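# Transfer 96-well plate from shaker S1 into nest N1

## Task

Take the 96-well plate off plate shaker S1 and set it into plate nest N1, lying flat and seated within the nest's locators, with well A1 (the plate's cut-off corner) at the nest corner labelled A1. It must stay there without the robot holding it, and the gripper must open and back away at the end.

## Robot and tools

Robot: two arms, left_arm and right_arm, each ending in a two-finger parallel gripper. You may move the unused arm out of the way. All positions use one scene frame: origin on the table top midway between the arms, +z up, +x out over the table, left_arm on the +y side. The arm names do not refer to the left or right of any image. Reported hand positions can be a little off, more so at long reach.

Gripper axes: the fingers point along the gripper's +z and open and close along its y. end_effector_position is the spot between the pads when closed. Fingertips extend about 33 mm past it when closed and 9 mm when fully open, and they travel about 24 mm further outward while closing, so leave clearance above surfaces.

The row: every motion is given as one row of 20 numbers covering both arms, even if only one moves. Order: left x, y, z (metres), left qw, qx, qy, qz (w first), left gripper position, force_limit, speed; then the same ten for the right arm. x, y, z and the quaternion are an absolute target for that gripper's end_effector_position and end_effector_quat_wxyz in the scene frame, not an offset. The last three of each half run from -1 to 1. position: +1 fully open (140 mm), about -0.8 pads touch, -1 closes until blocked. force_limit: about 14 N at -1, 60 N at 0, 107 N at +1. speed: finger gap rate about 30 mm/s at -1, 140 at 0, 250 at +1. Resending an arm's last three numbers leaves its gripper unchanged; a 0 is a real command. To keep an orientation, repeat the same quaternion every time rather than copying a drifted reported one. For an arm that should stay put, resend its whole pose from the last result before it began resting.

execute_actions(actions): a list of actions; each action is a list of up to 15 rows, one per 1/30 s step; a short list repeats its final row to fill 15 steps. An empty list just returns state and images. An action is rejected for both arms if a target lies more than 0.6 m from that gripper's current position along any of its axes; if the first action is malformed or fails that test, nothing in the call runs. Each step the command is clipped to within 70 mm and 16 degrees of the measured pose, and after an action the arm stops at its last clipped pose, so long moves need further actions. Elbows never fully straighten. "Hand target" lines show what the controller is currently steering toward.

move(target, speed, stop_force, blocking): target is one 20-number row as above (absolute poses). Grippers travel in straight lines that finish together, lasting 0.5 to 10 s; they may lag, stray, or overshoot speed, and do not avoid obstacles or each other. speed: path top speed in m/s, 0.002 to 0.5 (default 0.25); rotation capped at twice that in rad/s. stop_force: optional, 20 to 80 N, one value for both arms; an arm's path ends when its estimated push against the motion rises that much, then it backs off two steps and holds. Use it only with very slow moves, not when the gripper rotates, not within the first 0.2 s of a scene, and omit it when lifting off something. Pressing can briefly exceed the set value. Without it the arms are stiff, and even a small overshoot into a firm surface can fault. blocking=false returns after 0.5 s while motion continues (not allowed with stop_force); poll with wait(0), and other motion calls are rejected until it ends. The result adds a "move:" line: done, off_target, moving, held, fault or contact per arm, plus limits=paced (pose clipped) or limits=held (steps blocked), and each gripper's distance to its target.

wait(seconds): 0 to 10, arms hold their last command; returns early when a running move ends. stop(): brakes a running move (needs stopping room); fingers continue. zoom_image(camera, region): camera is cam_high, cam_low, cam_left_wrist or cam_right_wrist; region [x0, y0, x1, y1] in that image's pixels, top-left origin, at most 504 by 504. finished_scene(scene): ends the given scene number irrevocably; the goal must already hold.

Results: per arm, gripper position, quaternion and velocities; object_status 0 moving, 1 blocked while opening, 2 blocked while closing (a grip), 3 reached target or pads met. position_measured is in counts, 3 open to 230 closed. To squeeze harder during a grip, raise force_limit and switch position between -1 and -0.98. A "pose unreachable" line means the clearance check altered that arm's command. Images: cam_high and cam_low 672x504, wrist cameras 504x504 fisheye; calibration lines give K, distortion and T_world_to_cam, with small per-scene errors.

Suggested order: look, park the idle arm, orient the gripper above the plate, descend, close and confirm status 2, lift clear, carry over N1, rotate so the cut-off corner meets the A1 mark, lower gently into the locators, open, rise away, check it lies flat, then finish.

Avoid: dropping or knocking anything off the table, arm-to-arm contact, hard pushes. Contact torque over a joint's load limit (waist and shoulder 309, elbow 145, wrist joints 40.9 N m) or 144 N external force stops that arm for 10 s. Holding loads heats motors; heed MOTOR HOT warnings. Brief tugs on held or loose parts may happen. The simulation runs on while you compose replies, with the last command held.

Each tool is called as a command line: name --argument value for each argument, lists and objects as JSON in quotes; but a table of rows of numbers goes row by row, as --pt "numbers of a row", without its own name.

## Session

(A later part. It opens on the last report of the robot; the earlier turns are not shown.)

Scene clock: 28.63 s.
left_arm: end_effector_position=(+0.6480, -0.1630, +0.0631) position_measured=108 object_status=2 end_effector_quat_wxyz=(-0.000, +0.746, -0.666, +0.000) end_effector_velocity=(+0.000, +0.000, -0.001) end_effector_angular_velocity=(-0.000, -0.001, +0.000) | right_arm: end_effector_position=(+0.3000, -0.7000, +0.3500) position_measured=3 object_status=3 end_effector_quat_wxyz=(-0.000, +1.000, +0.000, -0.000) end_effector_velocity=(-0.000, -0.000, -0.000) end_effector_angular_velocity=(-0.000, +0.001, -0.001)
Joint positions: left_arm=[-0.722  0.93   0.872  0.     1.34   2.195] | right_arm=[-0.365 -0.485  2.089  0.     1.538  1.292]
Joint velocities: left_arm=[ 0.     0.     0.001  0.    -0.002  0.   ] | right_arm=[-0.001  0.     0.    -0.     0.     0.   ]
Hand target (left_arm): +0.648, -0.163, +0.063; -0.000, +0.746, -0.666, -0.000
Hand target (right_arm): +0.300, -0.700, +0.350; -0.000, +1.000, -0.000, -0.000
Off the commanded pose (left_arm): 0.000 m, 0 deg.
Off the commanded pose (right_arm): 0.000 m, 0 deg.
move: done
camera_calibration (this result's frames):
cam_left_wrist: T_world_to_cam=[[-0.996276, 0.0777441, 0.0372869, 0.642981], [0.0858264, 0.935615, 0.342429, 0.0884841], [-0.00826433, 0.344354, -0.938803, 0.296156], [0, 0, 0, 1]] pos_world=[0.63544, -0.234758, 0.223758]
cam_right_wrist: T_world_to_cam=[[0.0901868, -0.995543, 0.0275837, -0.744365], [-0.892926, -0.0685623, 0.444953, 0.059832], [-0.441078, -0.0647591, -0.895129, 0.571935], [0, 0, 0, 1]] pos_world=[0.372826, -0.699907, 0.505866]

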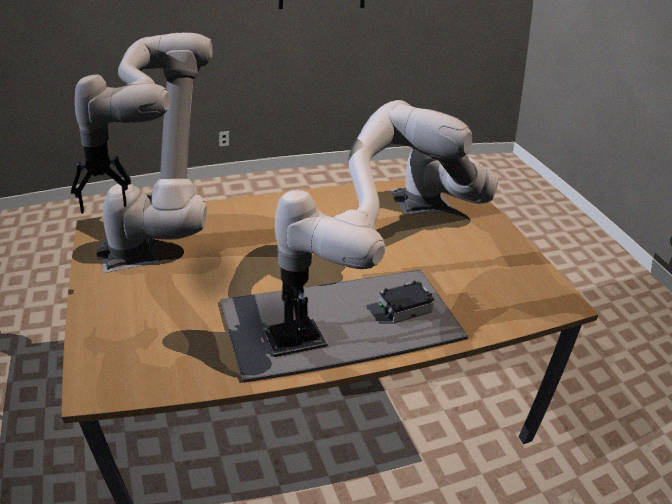

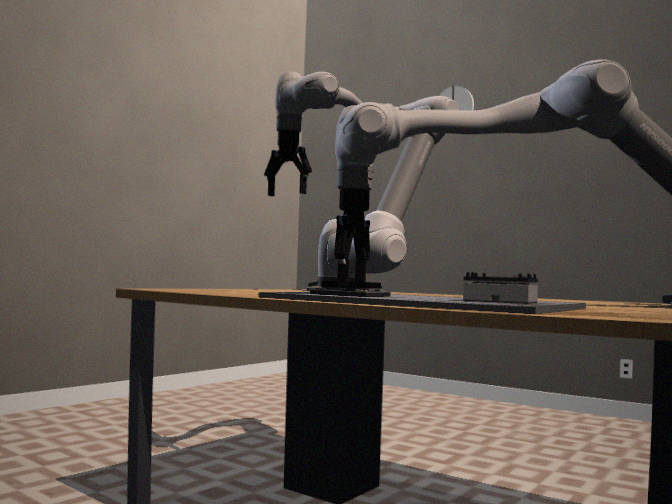

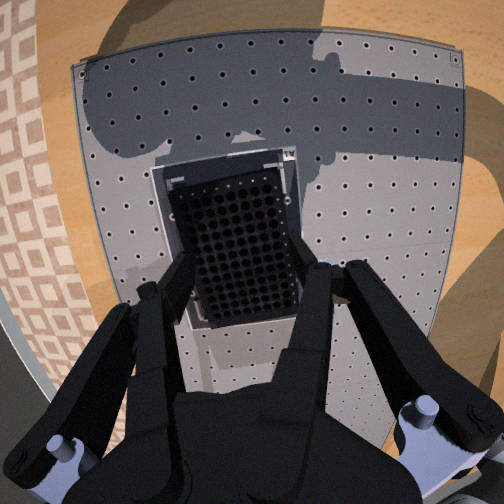

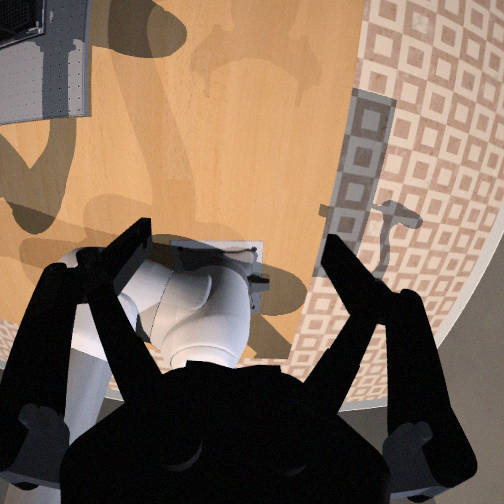

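move --target '[0.6495,-0.1685,0.059,0,0.739,-0.6736,0,-1,0,-0.5,0.3,-0.7,0.35,0,1,0,0,1,0,0]' --speed 0.03

zoom_image --camera "cam_left_wrist" --region '[140, 120, 340, 320]'

zoom_image --camera "cam_high" --region '[250, 290, 340, 370]'

Scene clock: 35.37 s.
left_arm: end_effector_position=(+0.6495, -0.1685, +0.0591) position_measured=108 object_status=2 end_effector_quat_wxyz=(-0.000, +0.739, -0.674, +0.000) end_effector_velocity=(-0.000, +0.000, -0.001) end_effector_angular_velocity=(+0.002, +0.000, -0.003) | right_arm: end_effector_position=(+0.3000, -0.7000, +0.3500) position_measured=3 object_status=3 end_effector_quat_wxyz=(-0.000, +1.000, -0.000, -0.000) end_effector_velocity=(-0.000, -0.000, -0.000) end_effector_angular_velocity=(-0.000, +0.001, -0.001)
Joint positions: left_arm=[-0.724  0.942  0.855  0.     1.344  2.213] | right_arm=[-0.365 -0.485  2.089  0.     1.538  1.292]
Joint velocities: left_arm=[-0.     0.001 -0.001  0.002  0.002  0.002] | right_arm=[-0.001  0.     0.    -0.001  0.001  0.   ]
Hand target (left_arm): +0.650, -0.168, +0.059; -0.000, +0.739, -0.674, -0.000
Hand target (right_arm): +0.300, -0.700, +0.350; -0.000, +1.000, -0.000, -0.000
Off the commanded pose (left_arm): 0.000 m, 0 deg.
Off the commanded pose (right_arm): 0.000 m, 0 deg.
move: done
camera_calibration (this result's frames):
cam_left_wrist: T_world_to_cam=[[-0.994456, 0.098325, 0.0372856, 0.647382], [0.105151, 0.933641, 0.34243, 0.082009], [-0.00114191, 0.344452, -0.938803, 0.289688], [0, 0, 0, 1]] pos_world=[0.6355, -0.240004, 0.21974]
cam_right_wrist: T_world_to_cam=[[0.0901867, -0.995543, 0.0275836, -0.744365], [-0.892926, -0.0685622, 0.444953, 0.059832], [-0.441078, -0.064759, -0.895129, 0.571935], [0, 0, 0, 1]] pos_world=[0.372826, -0.699907, 0.505866]

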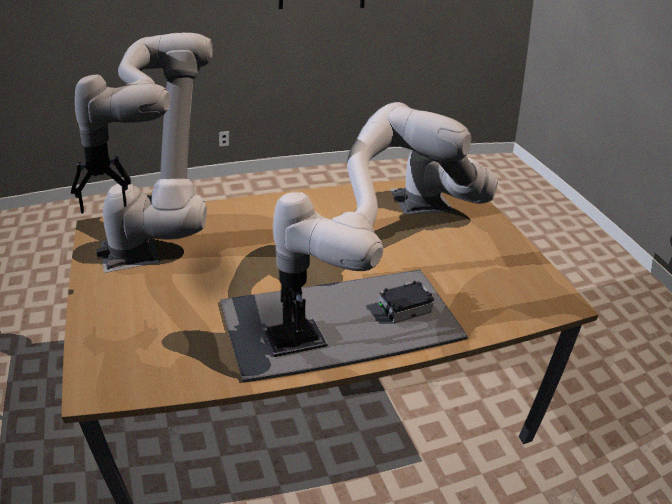

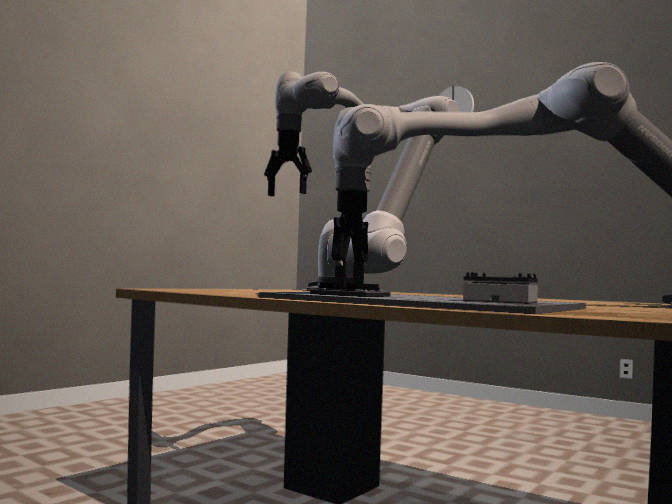

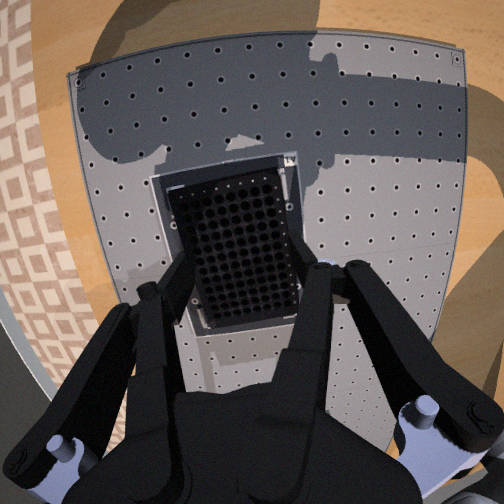

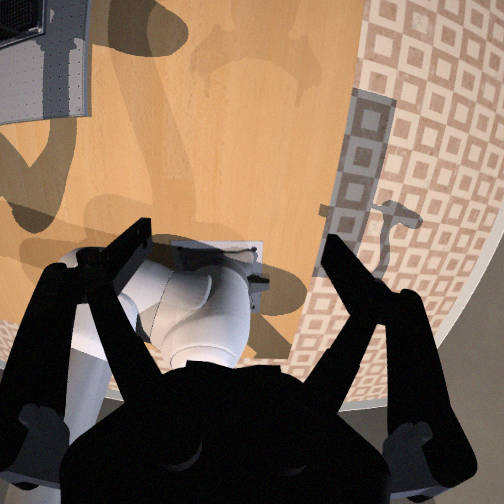

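Region (140, 120, 340, 320) of cam_left_wrist's 504x504 image, scaled by 2.520, with more detail than that image has.

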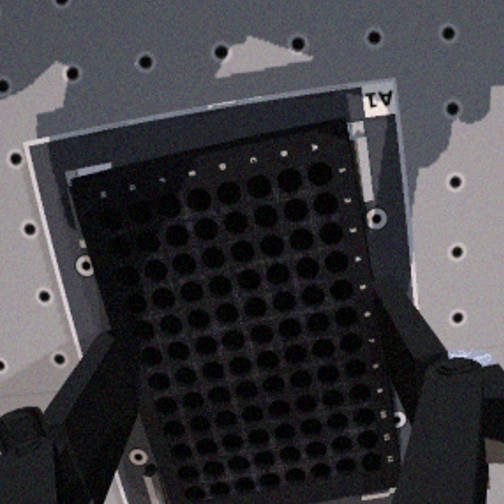

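Region (250, 290, 340, 370) of cam_high's 672x504 image, scaled by 5.600, with more detail than that image has.

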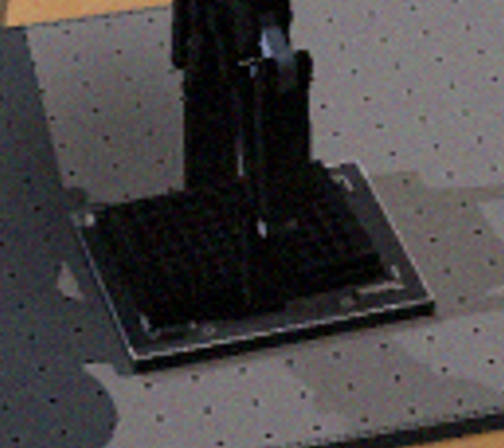

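move --target '[0.6495,-0.168,0.059,0,0.7343,-0.6788,0,-1,0,-0.5,0.3,-0.7,0.35,0,1,0,0,1,0,0]' --speed 0.03

move --target '[0.6495,-0.168,0.0555,0,0.7343,-0.6788,0,-1,0,-0.5,0.3,-0.7,0.35,0,1,0,0,1,0,0]' --speed 0.01

zoom_image --camera "cam_left_wrist" --region '[140, 120, 340, 320]'

zoom_image --camera "cam_low" --region '[300, 260, 400, 305]'

Scene clock: 41.93 s.
left_arm: end_effector_position=(+0.6495, -0.1680, +0.0590) position_measured=108 object_status=2 end_effector_quat_wxyz=(+0.000, +0.734, -0.679, -0.000) end_effector_velocity=(-0.000, +0.000, -0.000) end_effector_angular_velocity=(+0.000, +0.000, -0.001) | right_arm: end_effector_position=(+0.3000, -0.7000, +0.3500) position_measured=3 object_status=3 end_effector_quat_wxyz=(-0.000, +1.000, -0.000, -0.000) end_effector_velocity=(+0.000, +0.000, +0.000) end_effector_angular_velocity=(+0.000, -0.001, +0.001)
Joint positions: left_arm=[-0.724  0.941  0.857 -0.     1.344  2.228] | right_arm=[-0.365 -0.485  2.089  0.     1.538  1.292]
Joint velocities: left_arm=[-0.    -0.     0.001 -0.    -0.     0.001] | right_arm=[ 0.001 -0.    -0.     0.    -0.001 -0.   ]
Hand target (left_arm): +0.649, -0.168, +0.059; +0.000, +0.734, -0.679, +0.000
Hand target (right_arm): +0.300, -0.700, +0.350; -0.000, +1.000, -0.000, -0.000
Off the commanded pose (left_arm): 0.000 m, 0 deg.
Off the commanded pose (right_arm): 0.000 m, 0 deg.
move: done
camera_calibration (this result's frames):
cam_left_wrist: T_world_to_cam=[[-0.99297, 0.112308, 0.0373809, 0.648682], [0.11831, 0.93205, 0.342471, 0.0728157], [0.00362121, 0.344486, -0.938784, 0.286327], [0, 0, 0, 1]] pos_world=[0.63447, -0.239355, 0.219613]
cam_right_wrist: T_world_to_cam=[[0.0901867, -0.995543, 0.0275838, -0.744365], [-0.892926, -0.0685621, 0.444953, 0.0598322], [-0.441078, -0.0647591, -0.895129, 0.571935], [0, 0, 0, 1]] pos_world=[0.372826, -0.699907, 0.505866]

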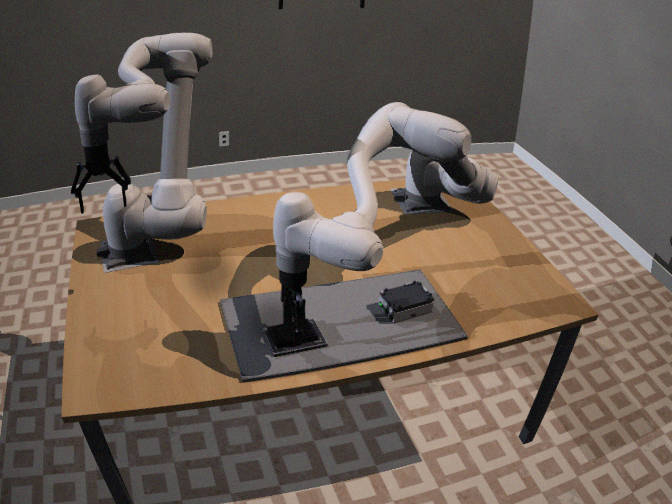

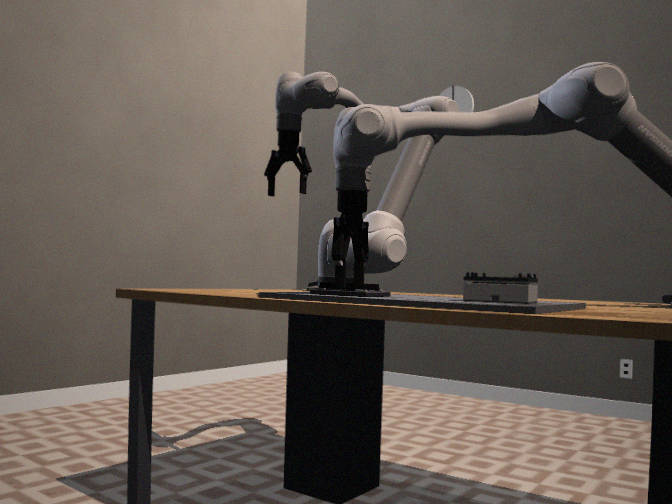

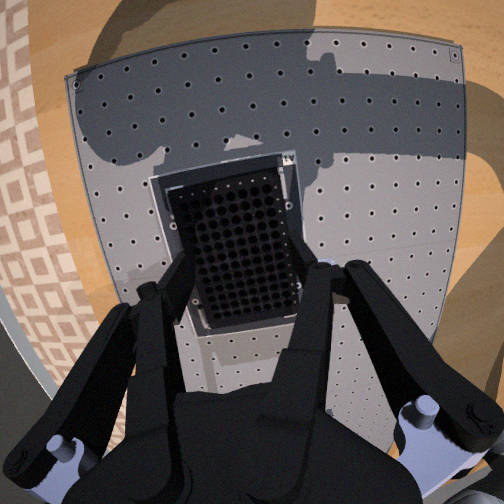

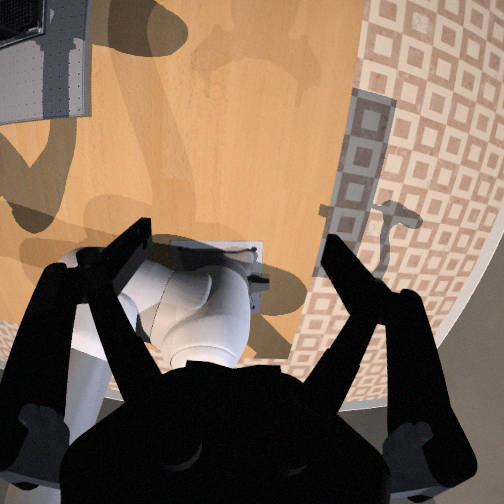

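Scene clock: 42.63 s.
left_arm: end_effector_position=(+0.6495, -0.1681, +0.0559) position_measured=108 object_status=2 end_effector_quat_wxyz=(+0.000, +0.734, -0.679, +0.000) end_effector_velocity=(-0.000, -0.000, -0.002) end_effector_angular_velocity=(+0.000, +0.000, +0.001) | right_arm: end_effector_position=(+0.3000, -0.7000, +0.3500) position_measured=3 object_status=3 end_effector_quat_wxyz=(-0.000, +1.000, -0.000, -0.000) end_effector_velocity=(+0.000, +0.000, +0.000) end_effector_angular_velocity=(+0.001, -0.000, +0.000)
Joint positions: left_arm=[-0.724  0.943  0.86  -0.     1.339  2.228] | right_arm=[-0.365 -0.485  2.089 -0.     1.538  1.292]
Joint velocities: left_arm=[-0.001  0.001  0.001 -0.    -0.002 -0.002] | right_arm=[ 0.    -0.    -0.     0.001 -0.     0.   ]
Hand target (left_arm): +0.649, -0.168, +0.056; -0.000, +0.734, -0.679, +0.000
Hand target (right_arm): +0.300, -0.700, +0.350; -0.000, +1.000, -0.000, -0.000
Off the commanded pose (left_arm): 0.000 m, 0 deg.
Off the commanded pose (right_arm): 0.000 m, 0 deg.
move: done
camera_calibration (this result's frames):
cam_left_wrist: T_world_to_cam=[[-0.99298, 0.112327, 0.0370477, 0.648887], [0.118214, 0.932178, 0.342155, 0.0739764], [0.00389806, 0.344133, -0.938913, 0.283288], [0, 0, 0, 1]] pos_world=[0.634483, -0.239335, 0.216632]
cam_right_wrist: T_world_to_cam=[[0.0901867, -0.995543, 0.0275839, -0.744365], [-0.892926, -0.0685621, 0.444953, 0.0598322], [-0.441078, -0.0647592, -0.895129, 0.571935], [0, 0, 0, 1]] pos_world=[0.372826, -0.699907, 0.505866]

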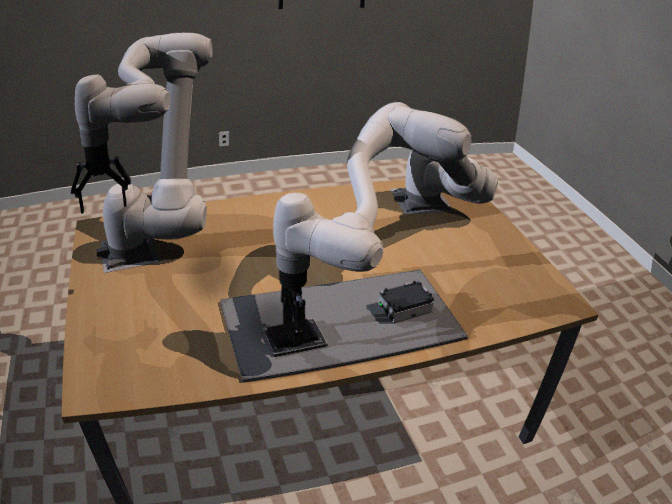

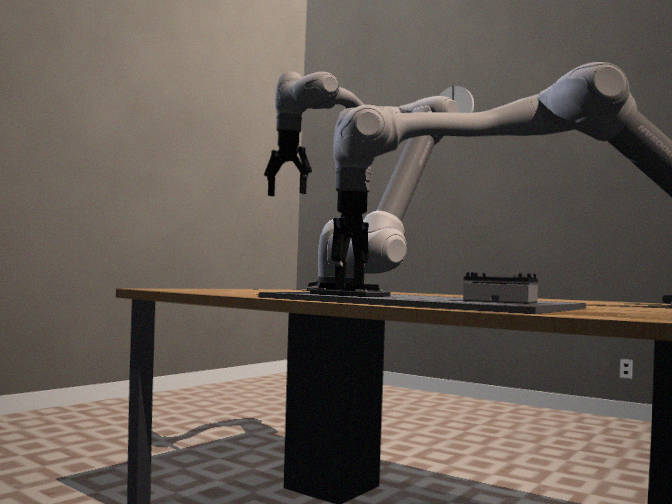

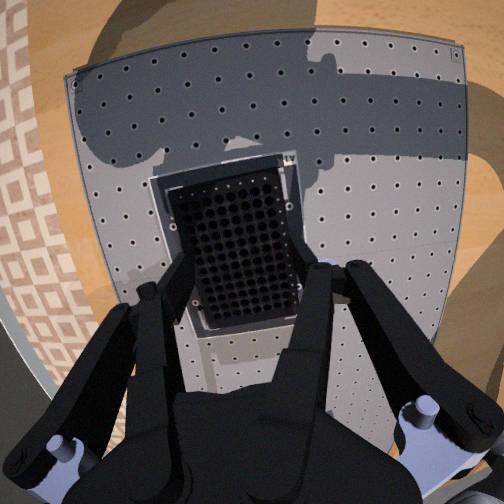

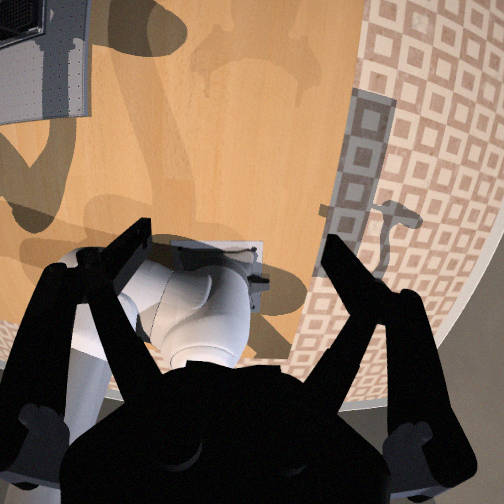

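Region (140, 120, 340, 320) of cam_left_wrist's 504x504 image, scaled by 2.520, with more detail than that image has.

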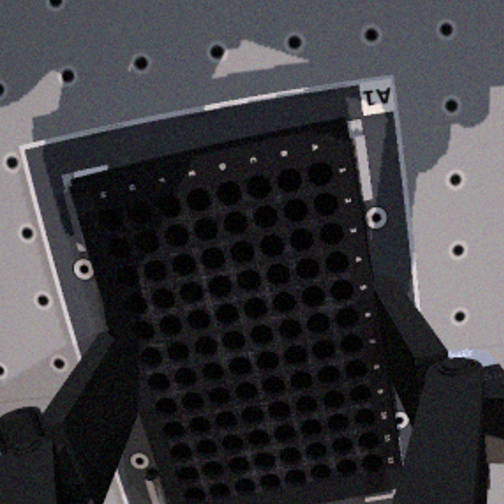

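Region (300, 260, 400, 305) of cam_low's 672x504 image, scaled by 5.040, with more detail than that image has; it fills the top 227 rows of this view, and the rest is white.

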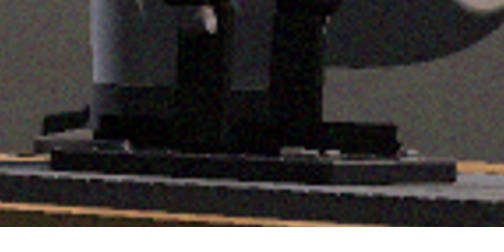

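move --target '[0.6495,-0.168,0.0542,0,0.7343,-0.6788,0,-1,0,-0.5,0.3,-0.7,0.35,0,1,0,0,1,0,0]' --speed 0.01

move --target '[0.6495,-0.168,0.0545,0,0.7343,-0.6788,0,1,0,0,0.3,-0.7,0.35,0,1,0,0,1,0,0]'

move --target '[0.6495,-0.168,0.15,0,0.7343,-0.6788,0,1,0,0,0.3,-0.7,0.35,0,1,0,0,1,0,0]'

zoom_image --camera "cam_left_wrist" --region '[160, 130, 320, 310]'

zoom_image --camera "cam_low" --region '[300, 260, 400, 305]'

Scene clock: 47.07 s.
left_arm: end_effector_position=(+0.6495, -0.1680, +0.0543) position_measured=108 object_status=2 end_effector_quat_wxyz=(+0.000, +0.734, -0.679, +0.000) end_effector_velocity=(-0.000, +0.000, -0.000) end_effector_angular_velocity=(+0.001, +0.001, +0.002) | right_arm: end_effector_position=(+0.3000, -0.7000, +0.3500) position_measured=3 object_status=3 end_effector_quat_wxyz=(-0.000, +1.000, +0.000, -0.000) end_effector_velocity=(-0.000, -0.000, -0.000) end_effector_angular_velocity=(+0.001, +0.001, -0.001)
Joint positions: left_arm=[-0.724  0.944  0.861  0.     1.337  2.228] | right_arm=[-0.365 -0.485  2.089  0.     1.538  1.292]
Joint velocities: left_arm=[ 0.     0.     0.    -0.     0.001 -0.002] | right_arm=[-0.001  0.     0.     0.     0.001 -0.   ]
Hand target (left_arm): +0.649, -0.168, +0.054; -0.000, +0.734, -0.679, +0.000
Hand target (right_arm): +0.300, -0.700, +0.350; -0.000, +1.000, -0.000, -0.000
Off the commanded pose (left_arm): 0.000 m, 0 deg.
Off the commanded pose (right_arm): 0.000 m, 0 deg.
move: done
camera_calibration (this result's frames):
cam_left_wrist: T_world_to_cam=[[-0.992974, 0.112326, 0.037235, 0.648919], [0.118277, 0.932085, 0.342387, 0.0744102], [0.00375283, 0.344385, -0.938821, 0.281872], [0, 0, 0, 1]] pos_world=[0.634501, -0.23932, 0.214987]
cam_right_wrist: T_world_to_cam=[[0.0901868, -0.995543, 0.0275837, -0.744365], [-0.892926, -0.0685622, 0.444953, 0.0598321], [-0.441078, -0.064759, -0.895129, 0.571935], [0, 0, 0, 1]] pos_world=[0.372826, -0.699907, 0.505866]

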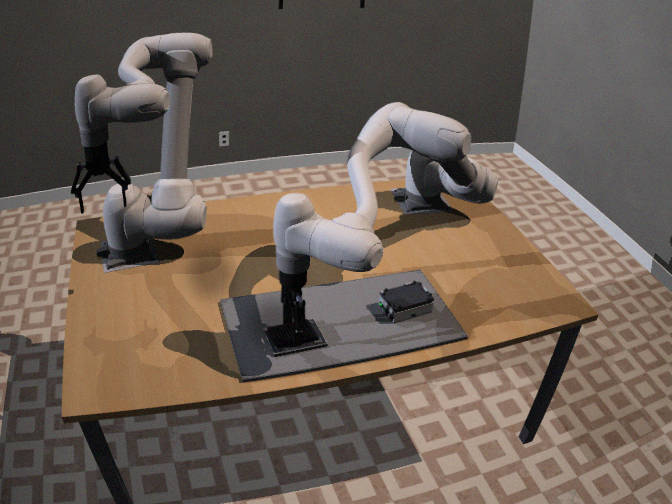

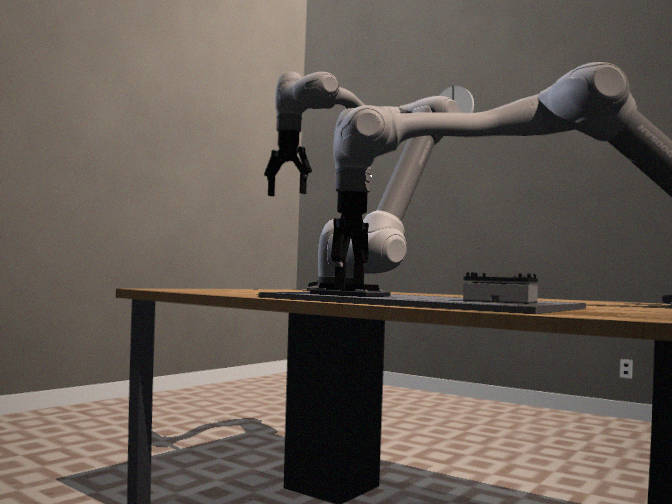

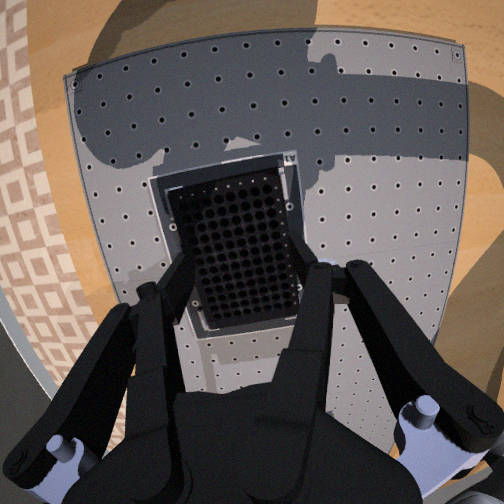

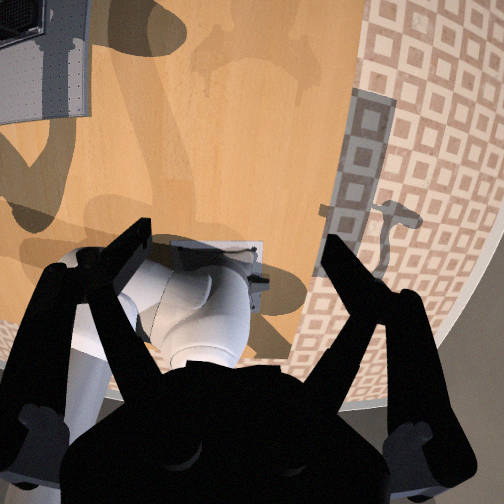

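Scene clock: 47.77 s.
left_arm: end_effector_position=(+0.6495, -0.1680, +0.0545) position_measured=3 object_status=3 end_effector_quat_wxyz=(-0.000, +0.734, -0.679, -0.000) end_effector_velocity=(+0.000, +0.000, +0.000) end_effector_angular_velocity=(-0.001, -0.000, +0.002) | right_arm: end_effector_position=(+0.3000, -0.7000, +0.3500) position_measured=3 object_status=3 end_effector_quat_wxyz=(-0.000, +1.000, -0.000, -0.000) end_effector_velocity=(-0.000, +0.000, -0.000) end_effector_angular_velocity=(+0.000, +0.001, +0.000)
Joint positions: left_arm=[-0.724  0.944  0.861  0.     1.337  2.228] | right_arm=[-0.365 -0.485  2.089  0.     1.538  1.292]
Joint velocities: left_arm=[ 0.    -0.     0.    -0.    -0.    -0.001] | right_arm=[ 0.001 -0.     0.     0.     0.001  0.   ]
Hand target (left_arm): +0.650, -0.168, +0.055; -0.000, +0.734, -0.679, -0.000
Hand target (right_arm): +0.300, -0.700, +0.350; -0.000, +1.000, -0.000, -0.000
Off the commanded pose (left_arm): 0.000 m, 0 deg.
Off the commanded pose (right_arm): 0.000 m, 0 deg.
move: done
camera_calibration (this result's frames):
cam_left_wrist: T_world_to_cam=[[-0.99297, 0.112321, 0.0373548, 0.648889], [0.118313, 0.932046, 0.342479, 0.0743186], [0.00365103, 0.34449, -0.938783, 0.282076], [0, 0, 0, 1]] pos_world=[0.634504, -0.239325, 0.215116]
cam_right_wrist: T_world_to_cam=[[0.0901867, -0.995543, 0.0275837, -0.744365], [-0.892926, -0.0685622, 0.444953, 0.0598321], [-0.441078, -0.064759, -0.895129, 0.571935], [0, 0, 0, 1]] pos_world=[0.372826, -0.699907, 0.505866]

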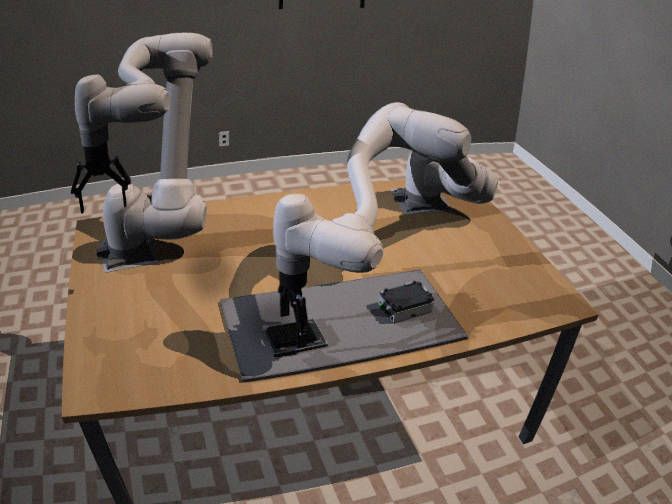

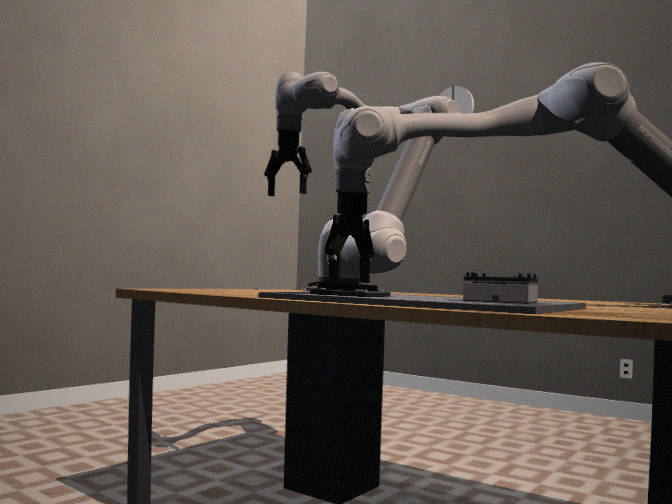

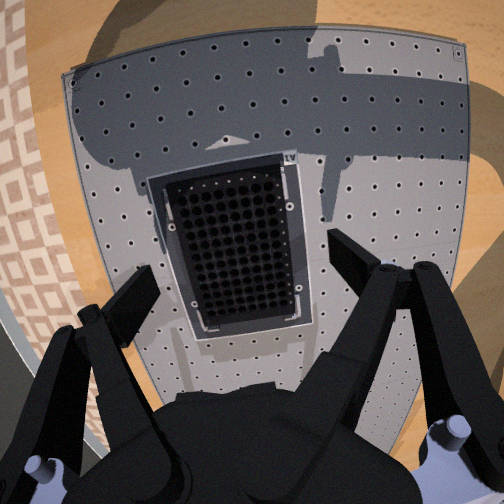

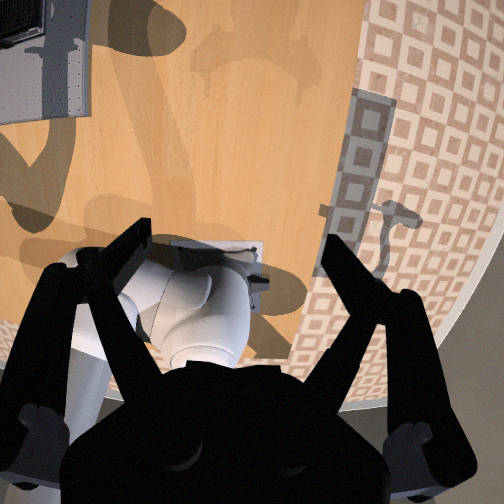

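Scene clock: 48.57 s.
left_arm: end_effector_position=(+0.6496, -0.1681, +0.1501) position_measured=3 object_status=3 end_effector_quat_wxyz=(+0.000, +0.734, -0.679, +0.000) end_effector_velocity=(-0.001, -0.001, -0.000) end_effector_angular_velocity=(+0.000, +0.002, -0.002) | right_arm: end_effector_position=(+0.3000, -0.7000, +0.3500) position_measured=3 object_status=3 end_effector_quat_wxyz=(+0.000, +1.000, -0.000, +0.000) end_effector_velocity=(-0.000, -0.000, +0.000) end_effector_angular_velocity=(-0.000, +0.001, -0.001)
Joint positions: left_arm=[-0.724  0.909  0.752 -0.     1.48   2.228] | right_arm=[-0.365 -0.485  2.089  0.     1.538  1.292]
Joint velocities: left_arm=[-0.     0.001 -0.002 -0.001  0.002  0.002] | right_arm=[-0.001 -0.     0.    -0.     0.001 -0.   ]
Hand target (left_arm): +0.650, -0.168, +0.150; +0.000, +0.734, -0.679, -0.000
Hand target (right_arm): +0.300, -0.700, +0.350; -0.000, +1.000, -0.000, -0.000
Off the commanded pose (left_arm): 0.000 m, 0 deg.
Off the commanded pose (right_arm): 0.000 m, 0 deg.
move: done
camera_calibration (this result's frames):
cam_left_wrist: T_world_to_cam=[[-0.992953, 0.112506, 0.037239, 0.645438], [0.118448, 0.932096, 0.342298, 0.0415992], [0.00380036, 0.344297, -0.938853, 0.37181], [0, 0, 0, 1]] pos_world=[0.634549, -0.239403, 0.3108]
cam_right_wrist: T_world_to_cam=[[0.0901866, -0.995543, 0.0275851, -0.744365], [-0.892927, -0.0685617, 0.44495, 0.0598331], [-0.441075, -0.06476, -0.895131, 0.571935], [0, 0, 0, 1]] pos_world=[0.372825, -0.699907, 0.505867]

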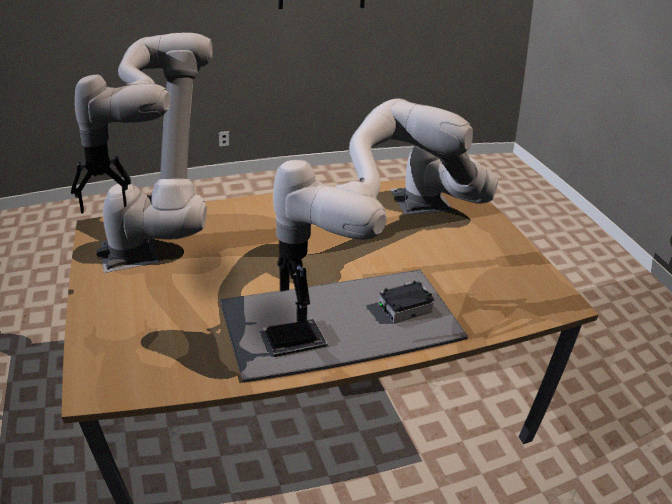

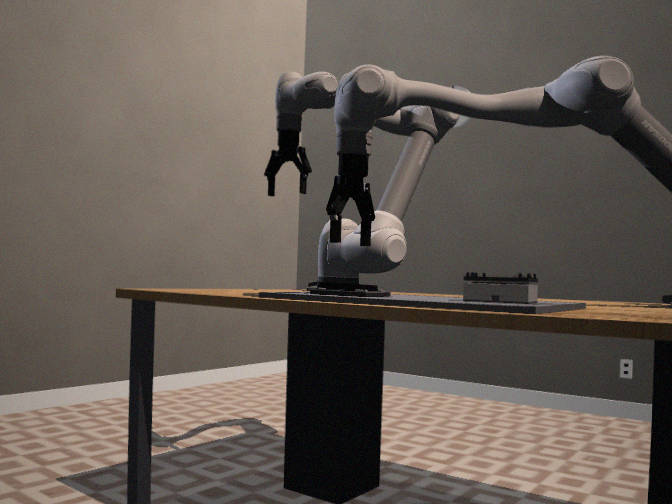

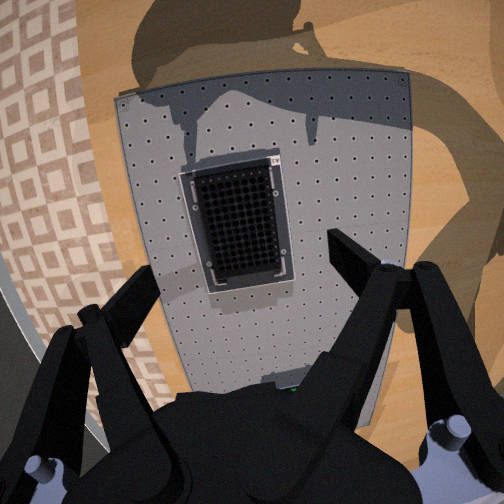

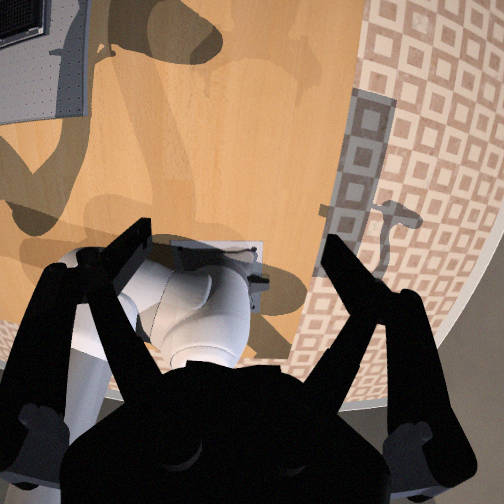

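Region (160, 130, 320, 310) of cam_left_wrist's 504x504 image, scaled by 2.800, with more detail than that image has.

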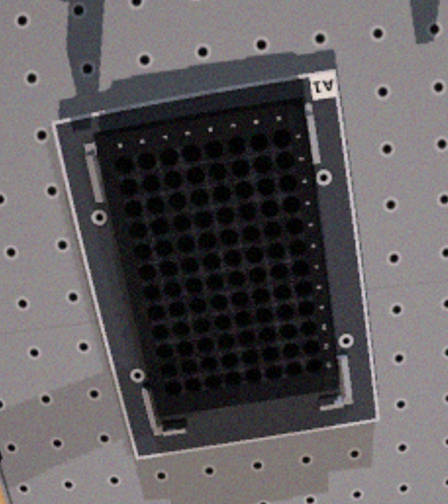

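Region (300, 260, 400, 305) of cam_low's 672x504 image, scaled by 5.040, with more detail than that image has; it fills the top 227 rows of this view, and the rest is white.

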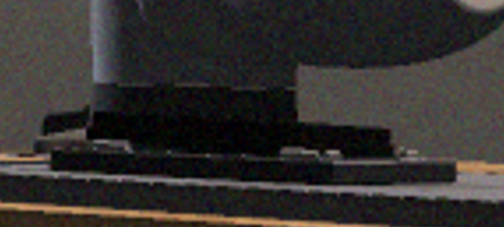

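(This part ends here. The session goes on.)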